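# Knock down the red pin with the swinging ball

## Task

Use the hanging ball to strike the red pin so it falls over or leaves the raised deck, while every other pin stays upright on the deck. Before the red pin is down, a standing pin may be contacted only by another pin, the ball or the cord, and the ball or cord count only if the robot's last contact with them happened while the ball was pulled well back from its rest position, on the side away from the pins. After the red pin is down, the ball or cord may touch standing pins provided the robot is touching neither. The robot must never touch any pin. The stand, deck and base board form a single loose unit: from the moment the ball is released from well back until the red pin is down, neither the robot nor any bench object may touch that unit. Until the red pin is down, no pin may lean far, tip or fall because that unit was jolted or tilted or while the robot is in contact with the ball or cord, and the robot must be off both ball and cord whenever a pin is struck or leaning far, and briefly afterwards. Any violation fails. The result must hold without the robot supporting anything at the end.

## Robot and tools

ROBOT. Two arms, left_arm and right_arm, each with a two-finger gripper. The names are labels only, not image sides. The fingers point along the gripper's own +z axis and close along its y axis. end_effector_position is the spot between the pads when shut; closed fingertips stick out about 19 mm past it, open ones about 6 mm, and closing pushes the tips roughly 13 mm further out, so keep clearance above surfaces.

WORLD FRAME. Results report each gripper's position (metres) and quaternion (w,x,y,z) in one shared frame: origin on the table surface midway between the arms, +z up, +x out over the table, left_arm on the +y side. Printed positions can be off, more so at long reach. "Hand target" lines show the pose each arm is currently being driven toward. A "pose unreachable" line means a clearance check altered or blocked that arm's command.

execute_actions(actions). actions is a list of actions; each action is a list of up to 15 rows, each row held for one 1/30 s step; if there are fewer than 15 rows, the final row repeats to fill 15 steps (0.5 s per action). A row is a single flat list of 16 numbers covering both arms, each in [-1, 1]: left dx, dy, dz, rx, ry, rz, left gripper position, left gripper speed, then the same eight for the right arm. dx..rz are an offset, not a pose: a target relative to that gripper's measured pose at the start of the action, expressed in the gripper's own axes. Every row in an action is relative to that same start pose, not cumulative. Scale: 1.0 equals 0.6 m of translation or 180 degrees; rx, ry, rz form one rotation vector. For the first action in a call, the start is the pose in the latest result. An empty list just returns state and images.

Gripper numbers: position +1 is fully open (85 mm), 0 is about 41 mm, pads touch near -0.8, -1 closes until blocked (grip force about 190 to 235 N per pad, set by the arm). Gripper speed -1, 0, +1 gives roughly 20, 85, 150 mm/s. To leave a gripper unchanged, resend its previous two numbers; a 0 is a real command. position_measured_pct is about 50 - 50 x position (0 = fully open); stopping below about 90 short of the request means something is held or in the way.

LIMITS PER STEP. Each step the commanded pose is clipped to within 70 mm and 16 degrees of the measured pose; damped inverse kinematics then favours position over orientation. Large offsets therefore need several actions; after an action the arm goes at most to its last clipped pose.

move(target, speed, blocking). target is one 16-number row as above; the pose parts are offsets from the pose in the last result showing one, in gripper axes, same scale; finger numbers apply at the start. Each gripper travels a straight path, all ending together, 0.5 to 10 s long (cut off at 10 s). speed is the top path speed in m/s, 0.002 to 0.5, default 0.25; rotation up to twice that in rad/s. Paths ignore obstacles and the other arm, and grippers can lag, stray or overshoot speed near full stretch. Faster contact hits harder; aiming past a contact presses harder. The "move:" line reports the ending (done, off_target, moving, held, fault), limits (paced = pose clipped; held = some steps blocked, then possibly a fast catch-up) and each gripper's remaining distance. With blocking=false you get a result after 0.5 s; use wait or stop before sending more rows or moves.

wait(seconds), 0 to 10: lets time pass with each arm holding its last command; returns early if a running move finishes. stop(): brakes a running move (needs room). zoom_image(camera, region): camera is cam_low, cam_left_wrist or cam_right_wrist; region [x0, y0, x1, y1] in pixels of that 672x504 image, at most 504x504. finished_scene(scene): ends the scene irreversibly after the last command has been held; the result says whether the task succeeded. Replying without a tool call ends everything.

HOLDING STILL. For an arm meant to stay put, send the offset back to its desired pose in the first call of a reply and zeros afterwards, with its correct gripper numbers.

HAZARDS. A joint reaching its load limit (50.7 N m for waist, shoulder, upper arm roll, elbow; 31.9 N m for forearm roll, wrist pitch, wrist roll; held weight counts) freezes that arm for 10 s and drops the rest of the call. Holding loads heats motors: MOTOR HOT appears from 60 °C, and at 75 °C an OVER-TEMPERATURE FAULT lets the arm sag. Do not let the arms collide or press each other. Nothing may be pushed or knocked off the table. Loose objects may occasionally be nudged by outside pushes. Avoid drops, slips, slams and hard pushes.

STRATEGY NOTES. Grip the ball or cord gently, draw the ball well back away from the pins and aligned with the red pin, release by opening wider than the ball, then pull the arm clear of the ball, cord and the stand/deck/base unit, and do not touch anything until the red pin has fallen and the pins have settled.

Each tool is called after "Request:" by a JSON object that holds its "name" and its "arguments".

## Session

Request:
{"name": "execute_actions", "arguments": {"actions": []}}

Scene clock: 0.00 s.
left_arm: end_effector_position=(+0.1121, +0.5870, +0.1472) position_measured_pct=0.0 end_effector_quat_wxyz=(+0.239, +0.756, +0.524, +0.310) | right_arm: end_effector_position=(+0.0880, -0.1939, +0.1800) position_measured_pct=0.0 end_effector_quat_wxyz=(-0.061, +0.829, -0.486, -0.270)
Joint positions: left_arm=[-1.735  0.518 -0.688  2.408  0.728  1.25   2.784] | right_arm=[-0.251  0.077  0.14   2.473 -0.522  1.03   3.873]
Joint velocities: left_arm=[ 0.001  0.     0.    -0.001  0.001  0.     0.   ] | right_arm=[-0.     0.     0.001  0.001  0.     0.    -0.   ]
Hand target (left_arm): +0.112, +0.587, +0.147; +0.239, +0.756, +0.524, +0.310
Hand target (right_arm): +0.088, -0.194, +0.180; -0.061, +0.829, -0.486, -0.270
camera_calibration (this result's frames):
cam_left_wrist: T_world_to_cam=[[0.649458, -0.326729, 0.686624, 0.013615], [-0.258643, -0.944059, -0.204586, 0.670733], [0.715058, -0.0447208, -0.697633, 0.199043], [0, 0, 0, 1]] pos_world=[0.0223108, 0.646561, 0.266733]
cam_right_wrist: T_world_to_cam=[[-0.863638, -0.479808, 0.154638, -0.0353705], [-0.351332, 0.792864, 0.497928, 0.154251], [-0.361517, 0.3757, -0.85332, 0.407389], [0, 0, 0, 1]] pos_world=[0.170924, -0.292327, 0.276297]

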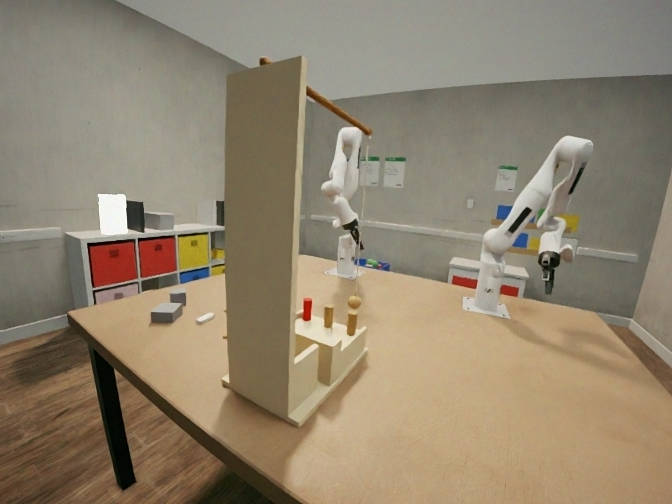

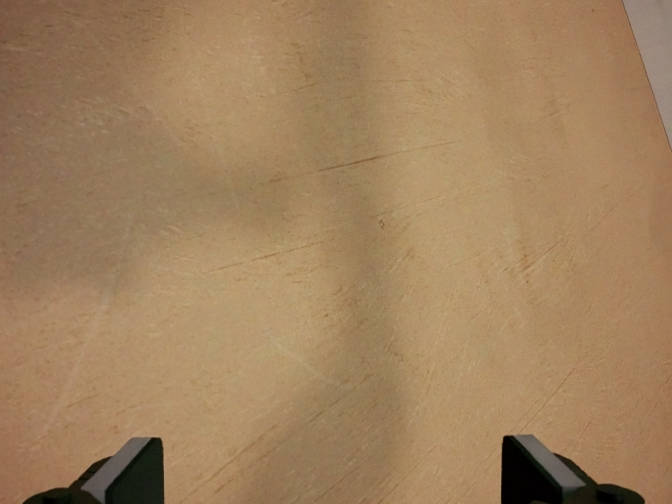

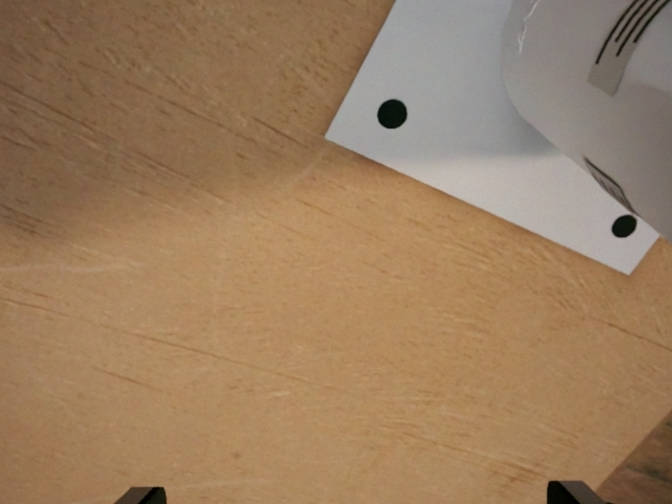

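Request:
{"name": "zoom_image", "arguments": {"camera": "cam_low", "region": [285, 285, 385, 365]}}

Request:
{"name": "zoom_image", "arguments": {"camera": "cam_low", "region": [200, 260, 420, 430]}}

Region (285, 285, 385, 365) of cam_low's 672x504 image, scaled by 5.040, with more detail than that image has; it fills the top 403 rows of this view, and the rest is white.

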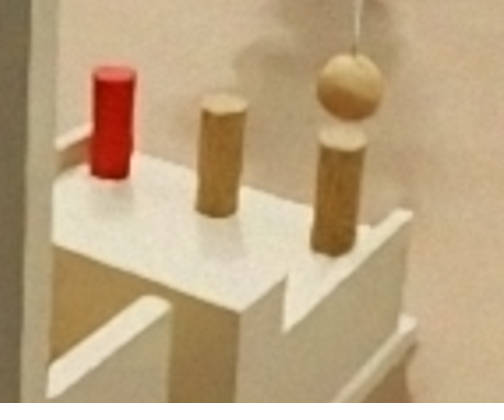

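Region (200, 260, 420, 430) of cam_low's 672x504 image, scaled by 2.291, with more detail than that image has; it fills the top 389 rows of this view, and the rest is white.

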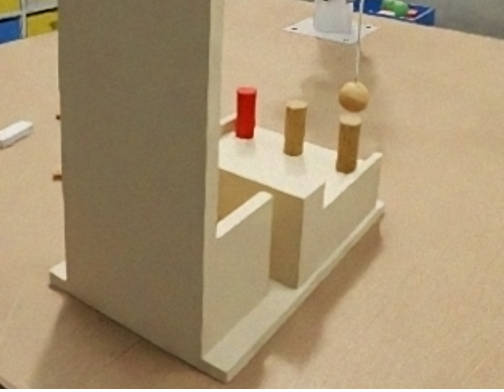

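Request:
{"name": "move", "arguments": {"target": [0, 0, 0, 0, 0, 0, 1, 0, -0.1596, -0.6459, 0.0749, 0.0913, 0.4664, -0.1795, 1, 0], "speed": 0.35}}

Scene clock: 22.77 s.
left_arm: end_effector_position=(+0.1121, +0.5870, +0.1472) position_measured_pct=0.0 end_effector_quat_wxyz=(+0.239, +0.756, +0.524, +0.310) | right_arm: end_effector_position=(+0.3576, +0.1004, +0.1294) position_measured_pct=0.0 end_effector_quat_wxyz=(+0.098, +0.872, -0.204, +0.434)
Joint positions: left_arm=[-1.735  0.518 -0.688  2.408  0.728  1.25   2.784] | right_arm=[-1.37   0.896  0.085  1.504  0.899  1.209  2.359]
Joint velocities: left_arm=[-0.001  0.    -0.     0.     0.     0.    -0.001] | right_arm=[-0.001  0.011  0.001 -0.005  0.     0.003  0.001]
Hand target (left_arm): +0.112, +0.587, +0.147; +0.239, +0.756, +0.524, +0.310
Hand target (right_arm): +0.358, +0.100, +0.129; +0.098, +0.872, -0.204, +0.434
Off the commanded pose (left_arm): 0.000 m, 0 deg.
Off the commanded pose (right_arm): 0.003 m, 0 deg.
move: done
camera_calibration (this result's frames):
cam_left_wrist: T_world_to_cam=[[0.649458, -0.326729, 0.686624, 0.0136158], [-0.258643, -0.944059, -0.204586, 0.670733], [0.715058, -0.0447206, -0.697634, 0.199043], [0, 0, 0, 1]] pos_world=[0.0223104, 0.646562, 0.266733]
cam_right_wrist: T_world_to_cam=[[-0.438983, -0.896813, -0.0549624, 0.263631], [-0.521395, 0.304083, -0.797296, 0.318297], [0.731738, -0.321343, -0.601081, -0.00254361], [0, 0, 0, 1]] pos_world=[0.283549, 0.138822, 0.266738]

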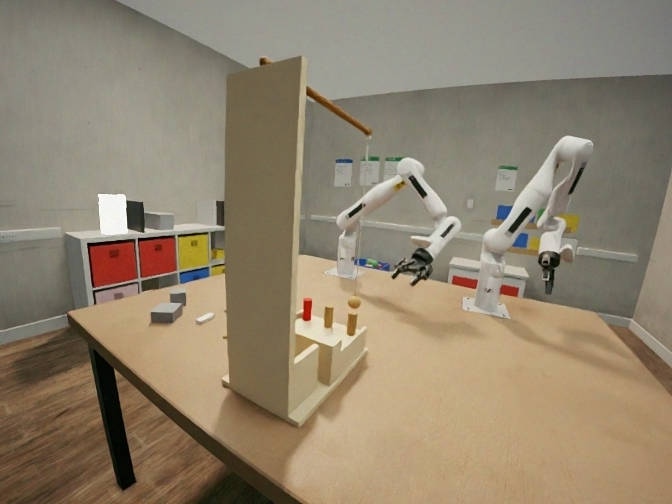

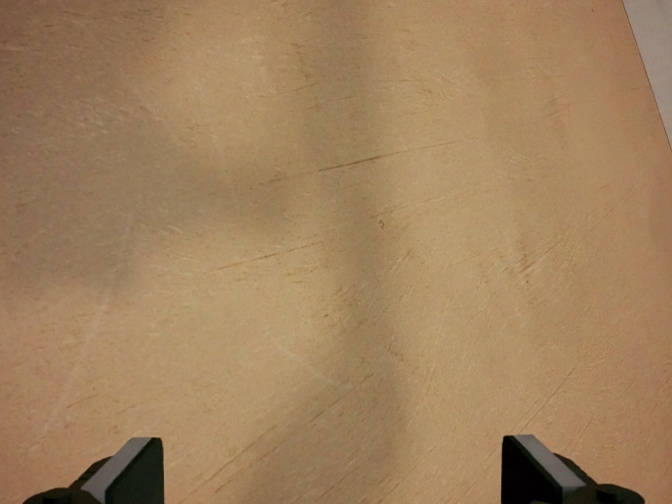

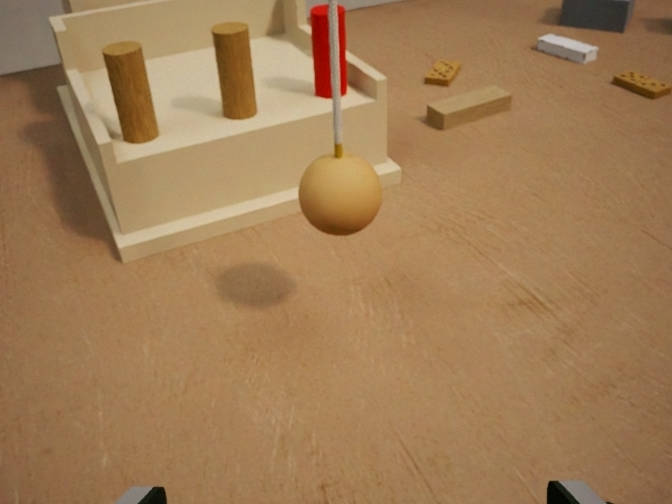

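Request:
{"name": "execute_actions", "arguments": {"actions": []}}

Request:
{"name": "zoom_image", "arguments": {"camera": "cam_right_wrist", "region": [200, 0, 450, 250]}}

Scene clock: 23.30 s.
left_arm: end_effector_position=(+0.1121, +0.5870, +0.1472) position_measured_pct=0.0 end_effector_quat_wxyz=(+0.239, +0.756, +0.524, +0.310) | right_arm: end_effector_position=(+0.3575, +0.1004, +0.1290) position_measured_pct=0.0 end_effector_quat_wxyz=(+0.098, +0.872, -0.204, +0.434)
Joint positions: left_arm=[-1.735  0.518 -0.688  2.408  0.728  1.25   2.784] | right_arm=[-1.37   0.897  0.085  1.504  0.899  1.21   2.359]
Joint velocities: left_arm=[ 0.     0.     0.001  0.002 -0.001  0.001  0.001] | right_arm=[-0.001 -0.     0.    -0.    -0.     0.    -0.   ]
Hand target (left_arm): +0.112, +0.587, +0.147; +0.239, +0.756, +0.524, +0.310
Hand target (right_arm): +0.358, +0.100, +0.129; +0.098, +0.872, -0.204, +0.434
Off the commanded pose (left_arm): 0.000 m, 0 deg.
Off the commanded pose (right_arm): 0.003 m, 0 deg.
camera_calibration (this result's frames):
cam_left_wrist: T_world_to_cam=[[0.649458, -0.326729, 0.686624, 0.0136159], [-0.258644, -0.944059, -0.204586, 0.670733], [0.715058, -0.0447206, -0.697634, 0.199043], [0, 0, 0, 1]] pos_world=[0.0223104, 0.646562, 0.266733]
cam_right_wrist: T_world_to_cam=[[-0.43887, -0.896919, -0.0541307, 0.26346], [-0.521395, 0.30326, -0.79761, 0.318095], [0.731807, -0.321823, -0.60074, -0.00276571], [0, 0, 0, 1]] pos_world=[0.283502, 0.138947, 0.266315]

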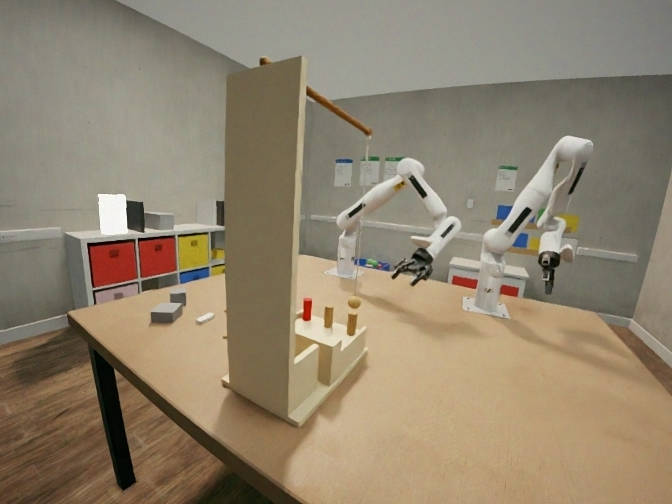

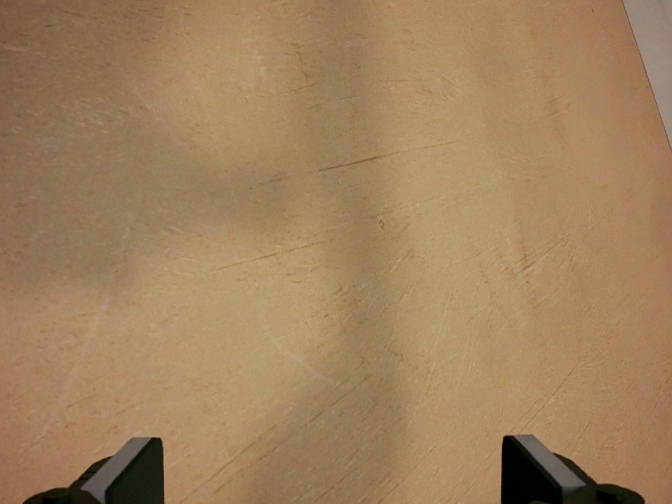

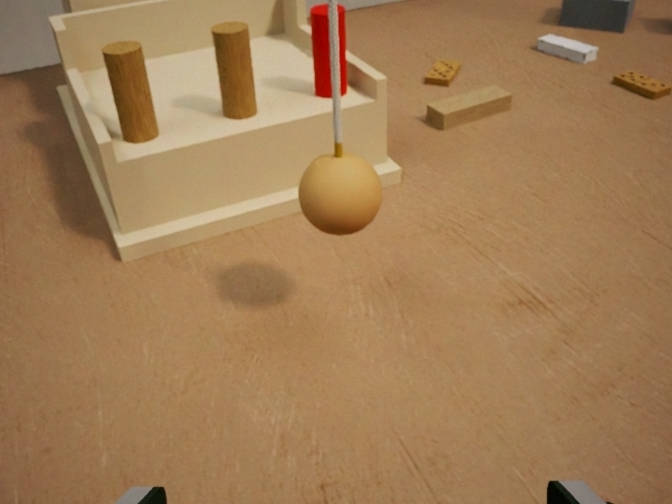

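Region (200, 0, 450, 250) of cam_right_wrist's 672x504 image, scaled by 2.016.

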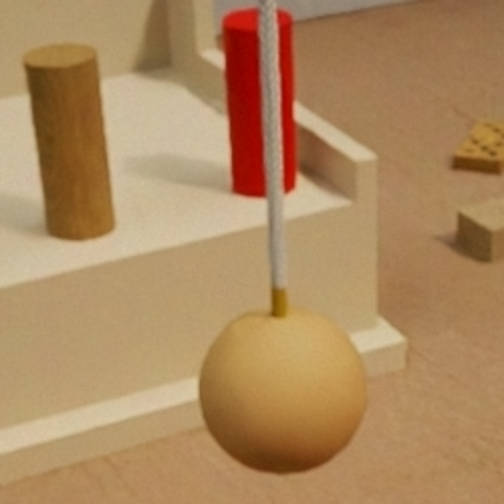

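Request:
{"name": "move", "arguments": {"target": [0, 0, 0, 0, 0, 0, 1, 0, 0.0589, -0.0124, 0.2102, -0.0026, 0.1398, -0.001, 1, 0], "speed": 0.25}}

Scene clock: 32.03 s.
left_arm: end_effector_position=(+0.1121, +0.5870, +0.1472) position_measured_pct=0.0 end_effector_quat_wxyz=(+0.239, +0.756, +0.524, +0.310) | right_arm: end_effector_position=(+0.4701, +0.0536, +0.0813) position_measured_pct=0.0 end_effector_quat_wxyz=(+0.144, +0.757, -0.178, +0.612)
Joint positions: left_arm=[-1.735  0.518 -0.688  2.408  0.728  1.25   2.784] | right_arm=[-1.366  1.259  0.294  1.438  1.151  1.236  2.108]
Joint velocities: left_arm=[ 0.    -0.    -0.001 -0.001 -0.001 -0.     0.001] | right_arm=[ 0.     0.011  0.001 -0.003  0.001  0.002 -0.001]
Hand target (left_arm): +0.112, +0.587, +0.147; +0.239, +0.756, +0.524, +0.310
Hand target (right_arm): +0.470, +0.054, +0.081; +0.144, +0.757, -0.177, +0.612
Off the commanded pose (left_arm): 0.000 m, 0 deg.
Off the commanded pose (right_arm): 0.000 m, 0 deg.
move: done
camera_calibration (this result's frames):
cam_left_wrist: T_world_to_cam=[[0.649459, -0.326729, 0.686623, 0.0136164], [-0.258643, -0.944059, -0.204586, 0.670733], [0.715057, -0.0447203, -0.697634, 0.199043], [0, 0, 0, 1]] pos_world=[0.0223101, 0.646562, 0.266733]
cam_right_wrist: T_world_to_cam=[[-0.424586, -0.904376, -0.0427931, 0.261099], [-0.167978, 0.12513, -0.977817, 0.211015], [0.889668, -0.407979, -0.205043, -0.230545], [0, 0, 0, 1]] pos_world=[0.351413, 0.11567, 0.170236]

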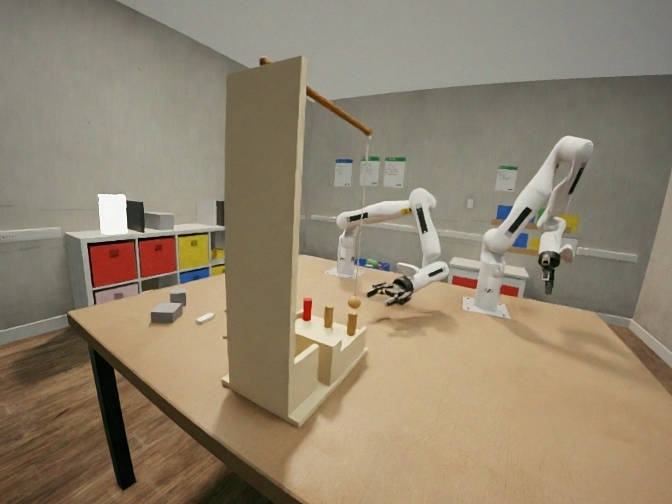

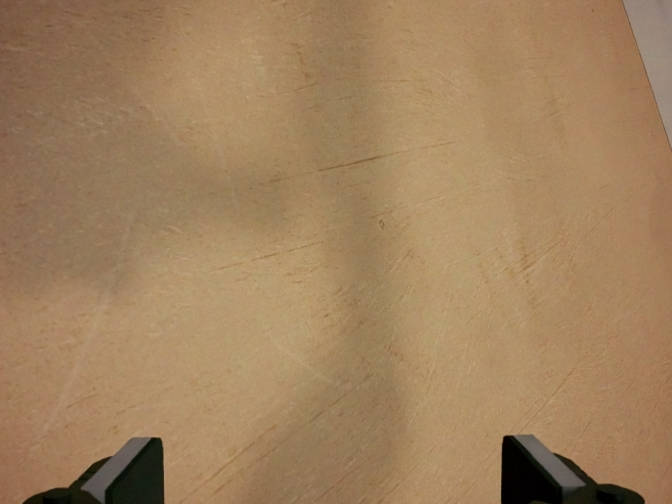

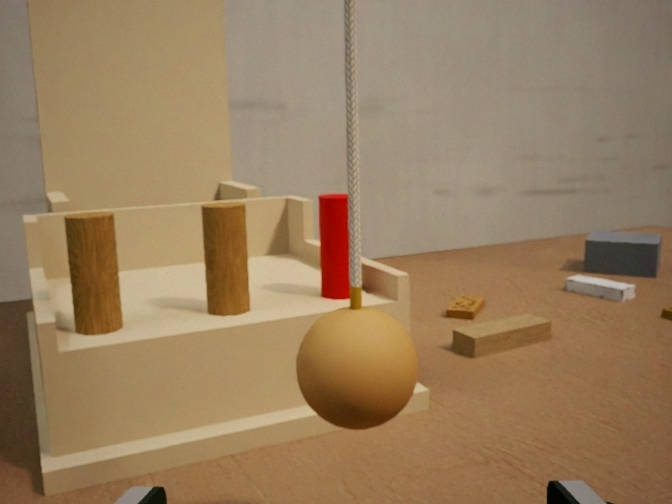

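Request:
{"name": "execute_actions", "arguments": {"actions": []}}

Request:
{"name": "zoom_image", "arguments": {"camera": "cam_right_wrist", "region": [200, 185, 450, 435]}}

Scene clock: 32.30 s.
left_arm: end_effector_position=(+0.1121, +0.5870, +0.1472) position_measured_pct=0.0 end_effector_quat_wxyz=(+0.239, +0.756, +0.524, +0.310) | right_arm: end_effector_position=(+0.4701, +0.0535, +0.0810) position_measured_pct=0.0 end_effector_quat_wxyz=(+0.144, +0.757, -0.177, +0.612)
Joint positions: left_arm=[-1.735  0.518 -0.688  2.408  0.728  1.25   2.784] | right_arm=[-1.366  1.26   0.294  1.438  1.151  1.236  2.107]
Joint velocities: left_arm=[ 0.     0.    -0.     0.     0.001 -0.     0.001] | right_arm=[ 0.001  0.001 -0.001 -0.001  0.     0.    -0.001]
Hand target (left_arm): +0.112, +0.587, +0.147; +0.239, +0.756, +0.524, +0.310
Hand target (right_arm): +0.470, +0.054, +0.081; +0.144, +0.757, -0.177, +0.612
Off the commanded pose (left_arm): 0.000 m, 0 deg.
Off the commanded pose (right_arm): 0.000 m, 0 deg.
camera_calibration (this result's frames):
cam_left_wrist: T_world_to_cam=[[0.649459, -0.326729, 0.686623, 0.0136165], [-0.258643, -0.944059, -0.204586, 0.670733], [0.715057, -0.0447201, -0.697634, 0.199043], [0, 0, 0, 1]] pos_world=[0.02231, 0.646562, 0.266733]
cam_right_wrist: T_world_to_cam=[[-0.424606, -0.904394, -0.0422011, 0.260959], [-0.167827, 0.124426, -0.977933, 0.210696], [0.889687, -0.408154, -0.204614, -0.230737], [0, 0, 0, 1]] pos_world=[0.351449, 0.115617, 0.169847]

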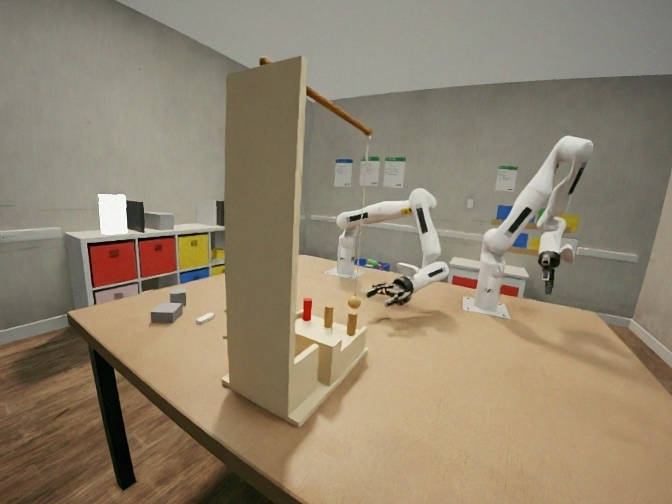

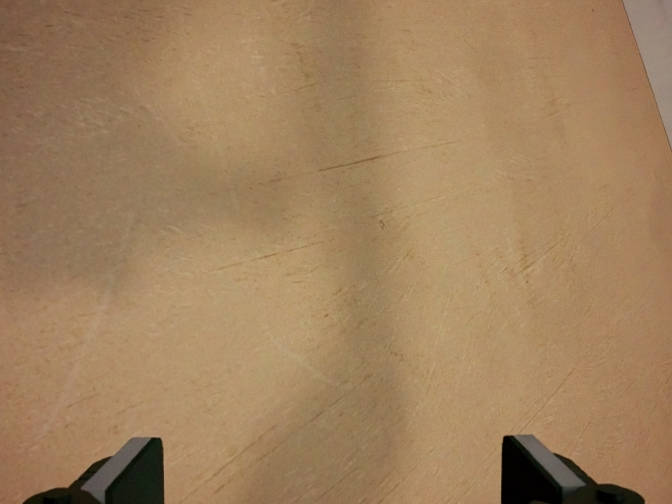

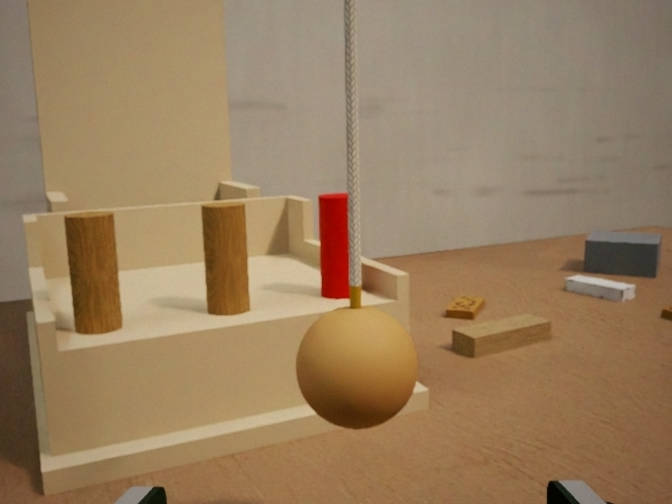

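Region (200, 185, 450, 435) of cam_right_wrist's 672x504 image, scaled by 2.016.

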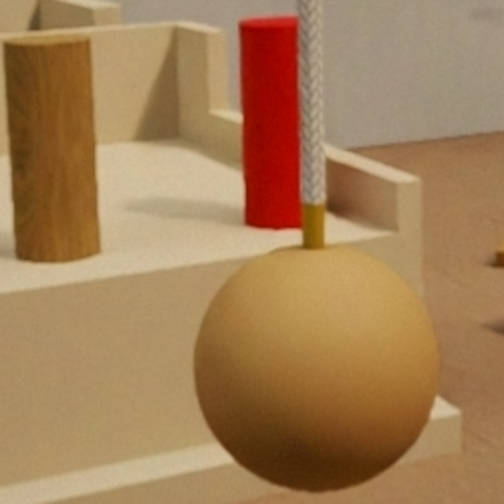

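Request:
{"name": "move", "arguments": {"target": [0, 0, 0, 0, 0, 0, 1, 0, 0.040, 0.0007, 0.160, 0, 0, 0, 0.5, 0], "speed": 0.15}}

Scene clock: 37.53 s.
left_arm: end_effector_position=(+0.1121, +0.5870, +0.1472) position_measured_pct=0.0 end_effector_quat_wxyz=(+0.239, +0.756, +0.524, +0.310) | right_arm: end_effector_position=(+0.5583, +0.0091, +0.0846) position_measured_pct=25.0 end_effector_quat_wxyz=(+0.144, +0.757, -0.177, +0.612)
Joint positions: left_arm=[-1.735  0.518 -0.688  2.408  0.728  1.25   2.784] | right_arm=[-1.221  1.266  0.362  1.444  1.267  1.097  2.1  ]
Joint velocities: left_arm=[-0.001 -0.     0.001 -0.    -0.001 -0.    -0.002] | right_arm=[ 0.002  0.001  0.    -0.002  0.    -0.002  0.   ]
Hand target (left_arm): +0.112, +0.587, +0.147; +0.239, +0.756, +0.524, +0.310
Hand target (right_arm): +0.558, +0.009, +0.085; +0.144, +0.757, -0.177, +0.612
Off the commanded pose (left_arm): 0.000 m, 0 deg.
Off the commanded pose (right_arm): 0.000 m, 0 deg.
move: done
camera_calibration (this result's frames):
cam_left_wrist: T_world_to_cam=[[0.64946, -0.326729, 0.686622, 0.0136173], [-0.258643, -0.944059, -0.204586, 0.670733], [0.715056, -0.0447196, -0.697635, 0.199043], [0, 0, 0, 1]] pos_world=[0.0223096, 0.646562, 0.266733]
cam_right_wrist: T_world_to_cam=[[-0.424461, -0.904478, -0.0418523, 0.258253], [-0.16785, 0.124024, -0.97798, 0.234555], [0.889752, -0.40809, -0.20446, -0.326623], [0, 0, 0, 1]] pos_world=[0.439602, 0.0712018, 0.173417]

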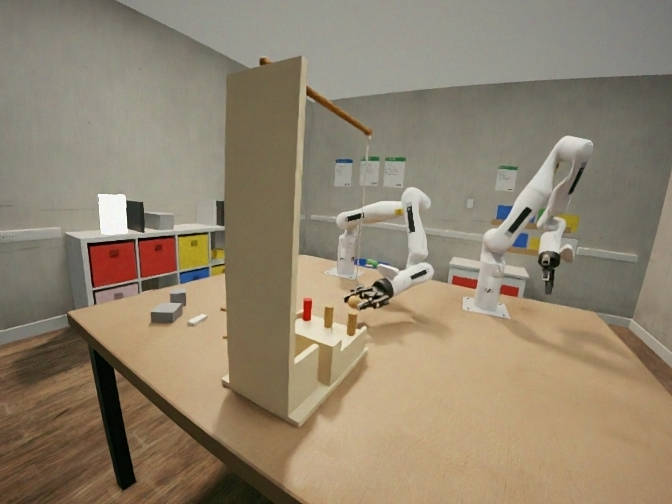

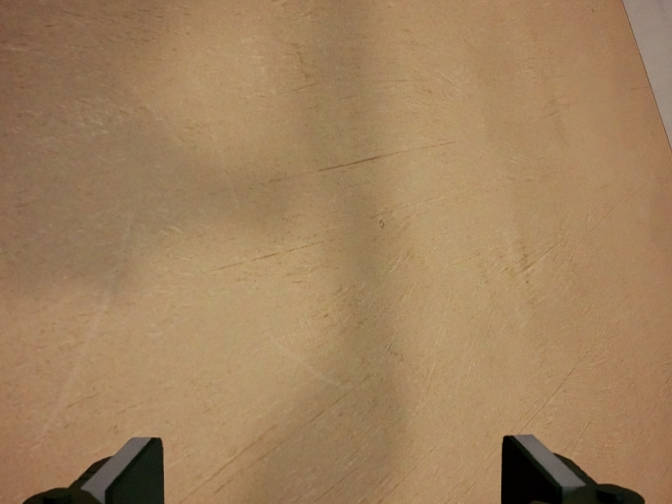

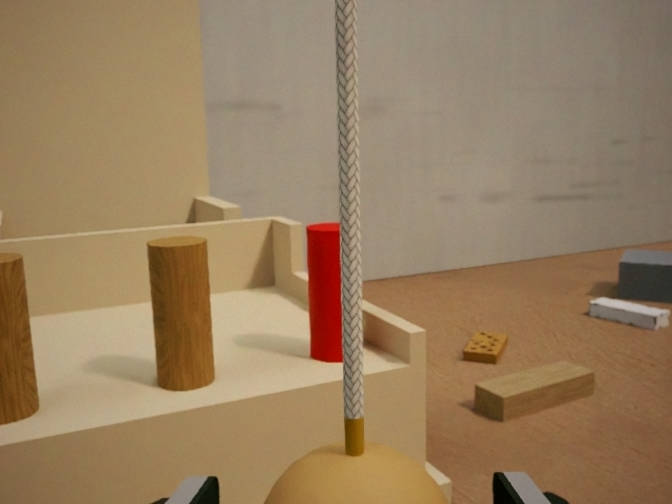

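Request:
{"name": "zoom_image", "arguments": {"camera": "cam_right_wrist", "region": [200, 380, 520, 504]}}

Request:
{"name": "zoom_image", "arguments": {"camera": "cam_low", "region": [325, 265, 415, 335]}}

Region (200, 380, 520, 504) of cam_right_wrist's 672x504 image, scaled by 1.575; it fills the top 195 rows of this view, and the rest is white.

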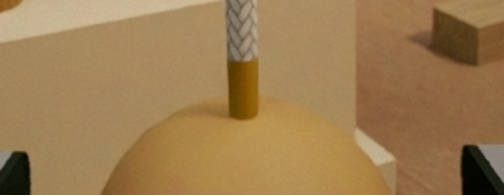

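Region (325, 265, 415, 335) of cam_low's 672x504 image, scaled by 5.600, with more detail than that image has.

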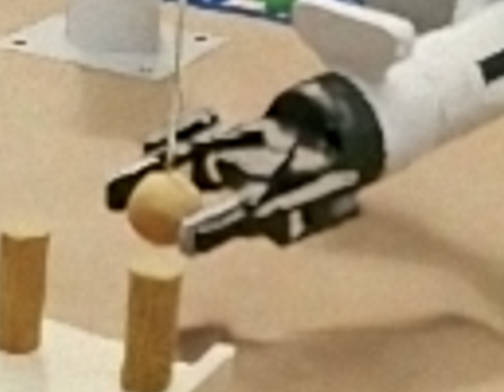

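Request:
{"name": "execute_actions", "arguments": {"actions": [[[0,0,0,0,0,0,1,0,0,0,0,0,0,0,0.0,-0.4]]]}}

Request:
{"name": "execute_actions", "arguments": {"actions": []}}

Scene clock: 40.53 s.
left_arm: end_effector_position=(+0.1121, +0.5870, +0.1472) position_measured_pct=0.0 end_effector_quat_wxyz=(+0.239, +0.756, +0.524, +0.310) | right_arm: end_effector_position=(+0.5583, +0.0091, +0.0846) position_measured_pct=48.4 end_effector_quat_wxyz=(+0.144, +0.757, -0.177, +0.612)
Joint positions: left_arm=[-1.735  0.518 -0.688  2.408  0.728  1.25   2.784] | right_arm=[-1.221  1.266  0.362  1.444  1.267  1.097  2.1  ]
Joint velocities: left_arm=[-0.001 -0.    -0.001 -0.001 -0.     0.001  0.   ] | right_arm=[-0.  0.  0.  0.  0.  0. -0.]
Hand target (left_arm): +0.112, +0.587, +0.147; +0.239, +0.756, +0.524, +0.310
Hand target (right_arm): +0.558, +0.009, +0.085; +0.144, +0.757, -0.177, +0.612
Off the commanded pose (left_arm): 0.000 m, 0 deg.
Off the commanded pose (right_arm): 0.000 m, 0 deg.
Step readings (end_effector_position):
0: left_arm (+0.1121, +0.5870, +0.1472) | right_arm (+0.5584, +0.0089, +0.0845)
1: left_arm (+0.1121, +0.5870, +0.1472) | right_arm (+0.5584, +0.0090, +0.0846)
2: left_arm (+0.1121, +0.5870, +0.1472) | right_arm (+0.5584, +0.0090, +0.0846)
4: left_arm (+0.1121, +0.5870, +0.1472) | right_arm (+0.5583, +0.0091, +0.0846)
8: left_arm (+0.1121, +0.5870, +0.1472) | right_arm (+0.5583, +0.0091, +0.0846)
15: end_effector_position above
camera_calibration (this result's frames):
cam_left_wrist: T_world_to_cam=[[0.649461, -0.32673, 0.686621, 0.0136182], [-0.258643, -0.944059, -0.204587, 0.670734], [0.715056, -0.0447191, -0.697636, 0.199043], [0, 0, 0, 1]] pos_world=[0.0223092, 0.646563, 0.266732]
cam_right_wrist: T_world_to_cam=[[-0.424478, -0.904469, -0.0418755, 0.258264], [-0.167783, 0.124022, -0.977992, 0.234556], [0.889757, -0.40811, -0.204399, -0.326644], [0, 0, 0, 1]] pos_world=[0.439616, 0.0711956, 0.173443]

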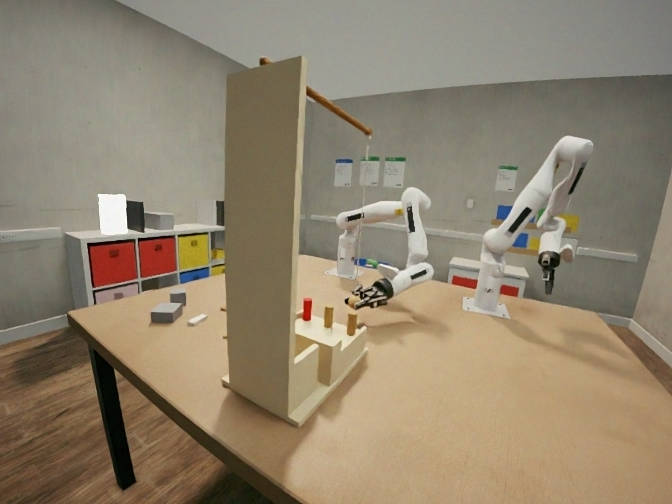

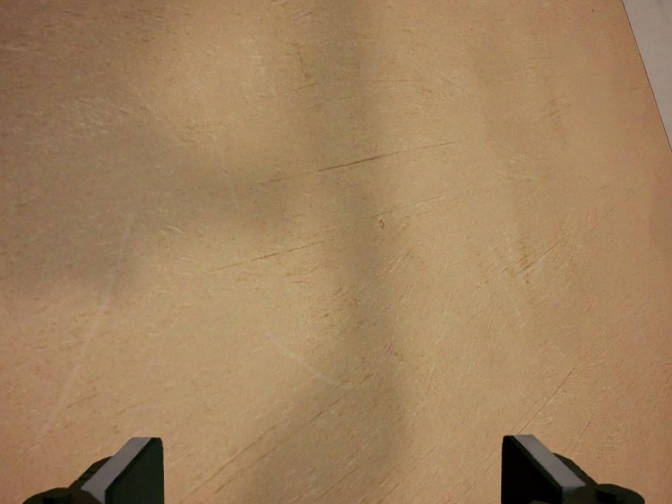

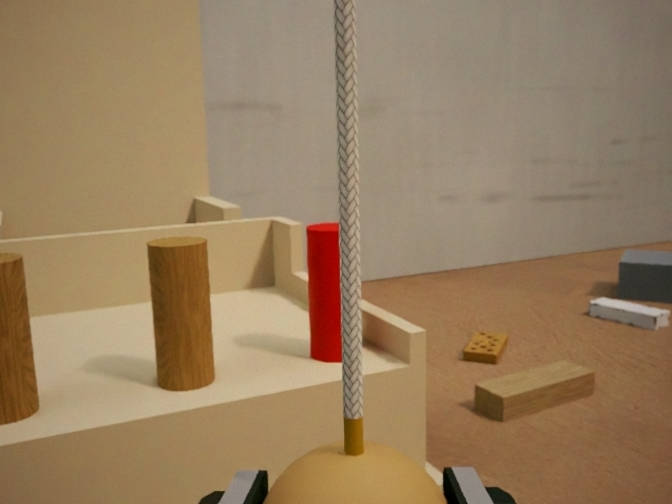

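Scene clock: 40.53 s.
left_arm: end_effector_position=(+0.1121, +0.5870, +0.1472) position_measured_pct=0.0 end_effector_quat_wxyz=(+0.239, +0.756, +0.524, +0.310) | right_arm: end_effector_position=(+0.5583, +0.0091, +0.0846) position_measured_pct=48.4 end_effector_quat_wxyz=(+0.144, +0.757, -0.177, +0.612)
Joint positions: left_arm=[-1.735  0.518 -0.688  2.408  0.728  1.25   2.784] | right_arm=[-1.221  1.266  0.362  1.444  1.267  1.097  2.1  ]
Joint velocities: left_arm=[-0.001 -0.    -0.001 -0.001 -0.     0.001  0.   ] | right_arm=[-0.  0.  0.  0.  0.  0. -0.]
Hand target (left_arm): +0.112, +0.587, +0.147; +0.239, +0.756, +0.524, +0.310
Hand target (right_arm): +0.558, +0.009, +0.085; +0.144, +0.757, -0.177, +0.612
Off the commanded pose (left_arm): 0.000 m, 0 deg.
Off the commanded pose (right_arm): 0.000 m, 0 deg.
camera_calibration (this result's frames):
cam_left_wrist: T_world_to_cam=[[0.649461, -0.32673, 0.686621, 0.0136182], [-0.258643, -0.944059, -0.204587, 0.670734], [0.715056, -0.0447191, -0.697636, 0.199043], [0, 0, 0, 1]] pos_world=[0.0223092, 0.646563, 0.266732]
cam_right_wrist: T_world_to_cam=[[-0.424478, -0.904469, -0.0418755, 0.258264], [-0.167783, 0.124022, -0.977992, 0.234556], [0.889757, -0.40811, -0.204399, -0.326644], [0, 0, 0, 1]] pos_world=[0.439616, 0.0711956, 0.173443]

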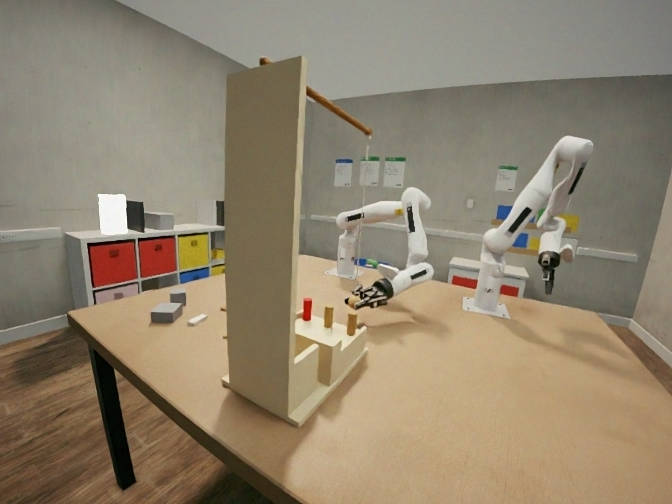

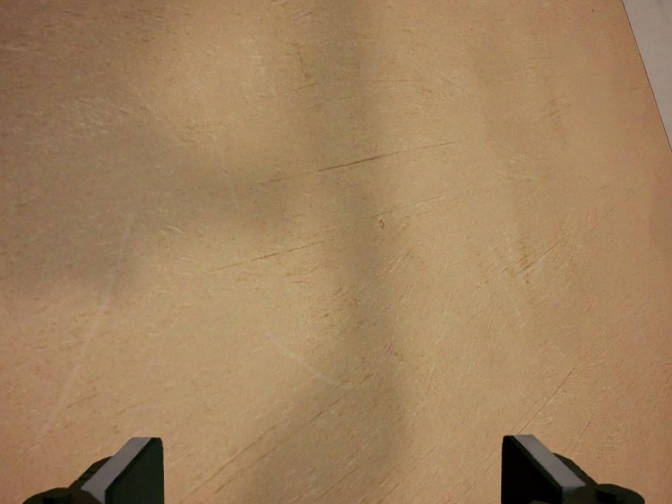

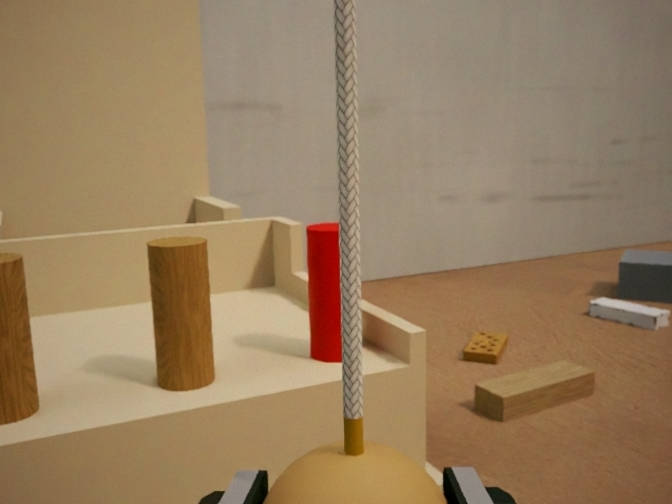

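Request:
{"name": "move", "arguments": {"target": [0, 0, 0, 0, 0, 0, 1, 0, -0.0160, -0.0009, -0.1796, 0, -0.0689, 0, 0.0, -0.4], "speed": 0.15}}

Scene clock: 43.43 s.
left_arm: end_effector_position=(+0.1121, +0.5870, +0.1472) position_measured_pct=0.0 end_effector_quat_wxyz=(+0.239, +0.756, +0.524, +0.310) | right_arm: end_effector_position=(+0.4625, +0.0574, +0.0972) position_measured_pct=48.8 end_effector_quat_wxyz=(+0.124, +0.818, -0.192, +0.527)
Joint positions: left_arm=[-1.735  0.518 -0.688  2.408  0.728  1.25   2.784] | right_arm=[-1.305  1.082  0.224  1.499  1.093  1.132  2.236]
Joint velocities: left_arm=[-0.     0.    -0.001 -0.001  0.001  0.001 -0.   ] | right_arm=[-0.001 -0.005 -0.001  0.001 -0.003  0.001  0.002]
Hand target (left_arm): +0.112, +0.587, +0.147; +0.239, +0.756, +0.524, +0.310
Hand target (right_arm): +0.462, +0.058, +0.098; +0.124, +0.818, -0.192, +0.527
Off the commanded pose (left_arm): 0.000 m, 0 deg.
Off the commanded pose (right_arm): 0.001 m, 0 deg.
move: done
camera_calibration (this result's frames):
cam_left_wrist: T_world_to_cam=[[0.649461, -0.32673, 0.68662, 0.013619], [-0.258644, -0.944059, -0.204587, 0.670734], [0.715055, -0.0447188, -0.697636, 0.199044], [0, 0, 0, 1]] pos_world=[0.0223089, 0.646563, 0.266732]
cam_right_wrist: T_world_to_cam=[[-0.433814, -0.899852, -0.0455079, 0.26623], [-0.35134, 0.215457, -0.911119, 0.297932], [0.829678, -0.379268, -0.409623, -0.173045], [0, 0, 0, 1]] pos_world=[0.363742, 0.109745, 0.212684]

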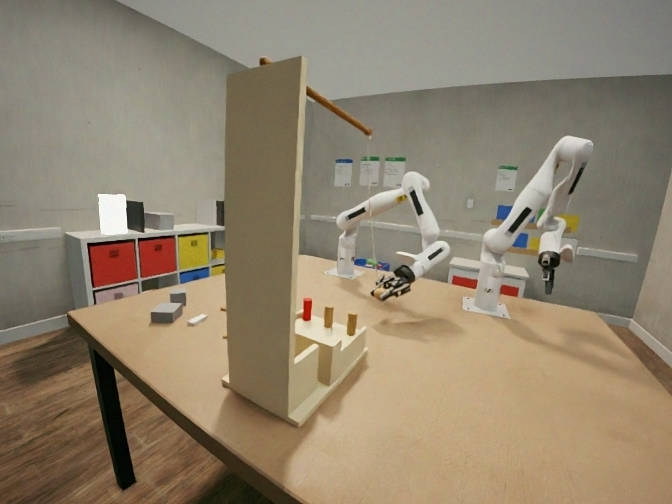

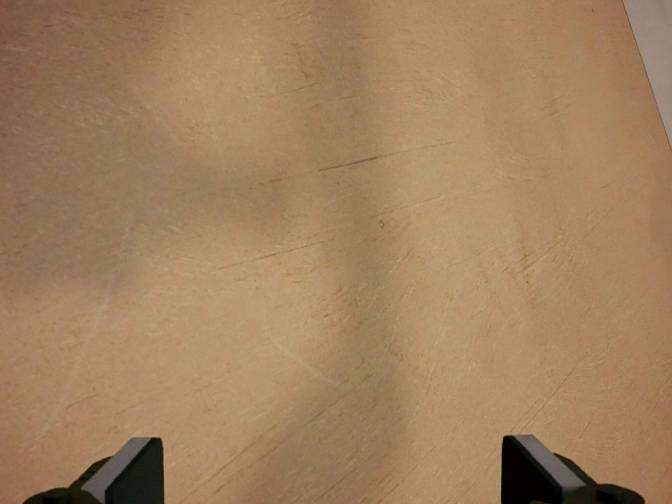

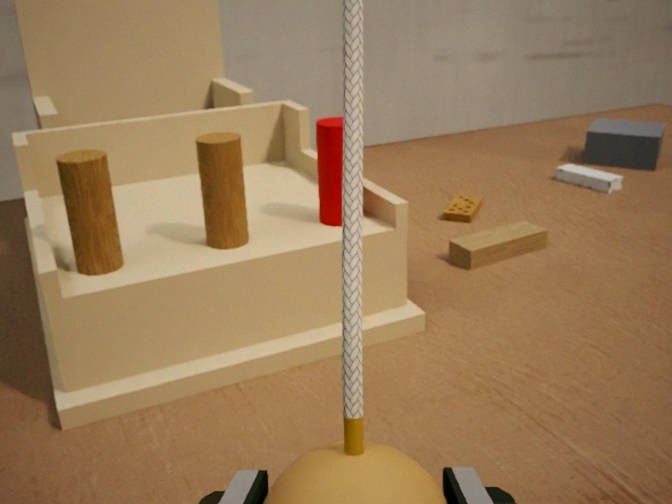

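Request:
{"name": "zoom_image", "arguments": {"camera": "cam_low", "region": [330, 120, 430, 310]}}

Region (330, 120, 430, 310) of cam_low's 672x504 image, scaled by 2.653, with more detail than that image has; it fills the left 265 columns of this view, and the rest is white.

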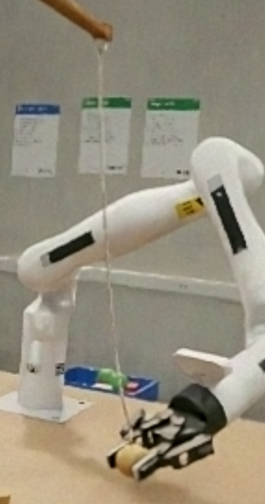

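Request:
{"name": "move", "arguments": {"target": [0, 0, 0, 0, 0, 0, 1, 0, -0.0167, -0.0006, -0.1804, 0, -0.0689, 0, 0.0, -0.4], "speed": 0.15}}

Scene clock: 47.37 s.
left_arm: end_effector_position=(+0.1121, +0.5870, +0.1472) position_measured_pct=0.0 end_effector_quat_wxyz=(+0.239, +0.756, +0.524, +0.310) | right_arm: end_effector_position=(+0.3709, +0.1036, +0.1324) position_measured_pct=48.8 end_effector_quat_wxyz=(+0.103, +0.870, -0.205, +0.436)
Joint positions: left_arm=[-1.735  0.518 -0.688  2.408  0.728  1.25   2.784] | right_arm=[-1.351  0.91   0.092  1.464  0.897  1.221  2.396]
Joint velocities: left_arm=[-0.     0.     0.001 -0.     0.     0.     0.   ] | right_arm=[ 0.001 -0.004 -0.001 -0.002 -0.003  0.002  0.002]
Hand target (left_arm): +0.112, +0.587, +0.147; +0.239, +0.756, +0.524, +0.310
Hand target (right_arm): +0.371, +0.104, +0.133; +0.103, +0.870, -0.205, +0.436
Off the commanded pose (left_arm): 0.000 m, 0 deg.
Off the commanded pose (right_arm): 0.000 m, 0 deg.
move: done
camera_calibration (this result's frames):
cam_left_wrist: T_world_to_cam=[[0.649462, -0.32673, 0.68662, 0.0136197], [-0.258644, -0.944059, -0.204587, 0.670734], [0.715055, -0.0447186, -0.697637, 0.199044], [0, 0, 0, 1]] pos_world=[0.0223086, 0.646563, 0.266732]
cam_right_wrist: T_world_to_cam=[[-0.443716, -0.894936, -0.0469648, 0.273046], [-0.517447, 0.298637, -0.801913, 0.32644], [0.731687, -0.33152, -0.595591, -0.00905627], [0, 0, 0, 1]] pos_world=[0.296696, 0.14387, 0.269206]

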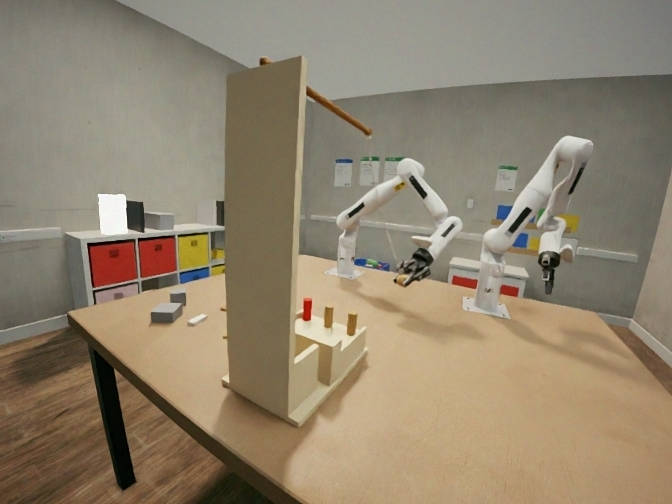

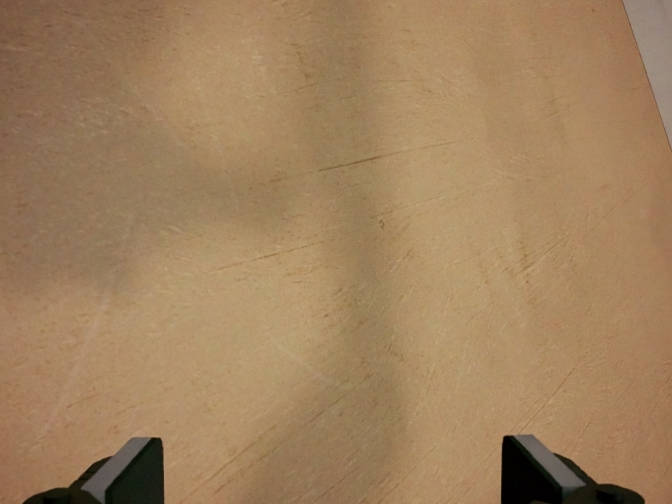

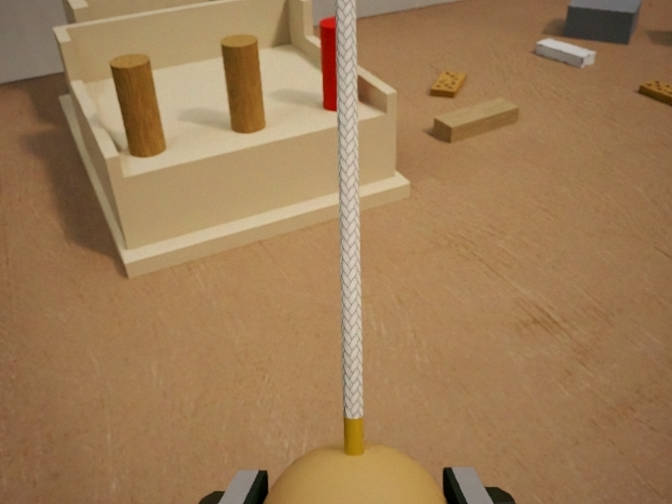

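Request:
{"name": "zoom_image", "arguments": {"camera": "cam_low", "region": [340, 120, 460, 310]}}

Request:
{"name": "zoom_image", "arguments": {"camera": "cam_right_wrist", "region": [200, 0, 450, 250]}}

Region (340, 120, 460, 310) of cam_low's 672x504 image, scaled by 2.653, with more detail than that image has; it fills the left 318 columns of this view, and the rest is white.

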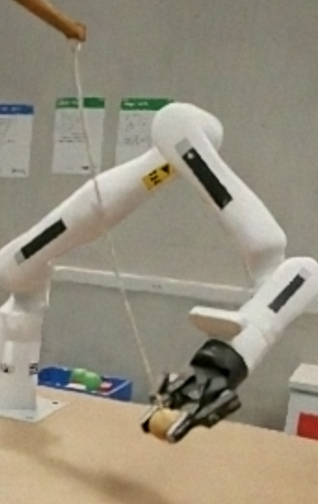

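Region (200, 0, 450, 250) of cam_right_wrist's 672x504 image, scaled by 2.016.

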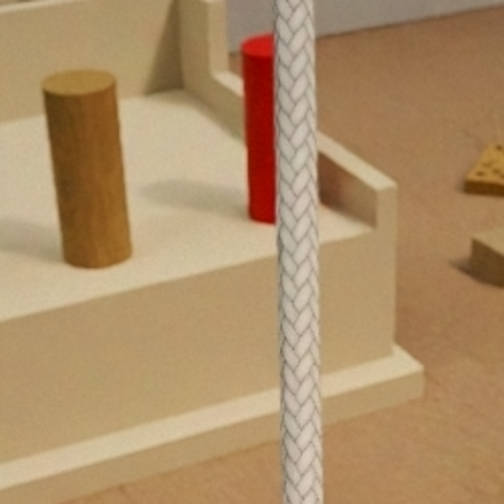

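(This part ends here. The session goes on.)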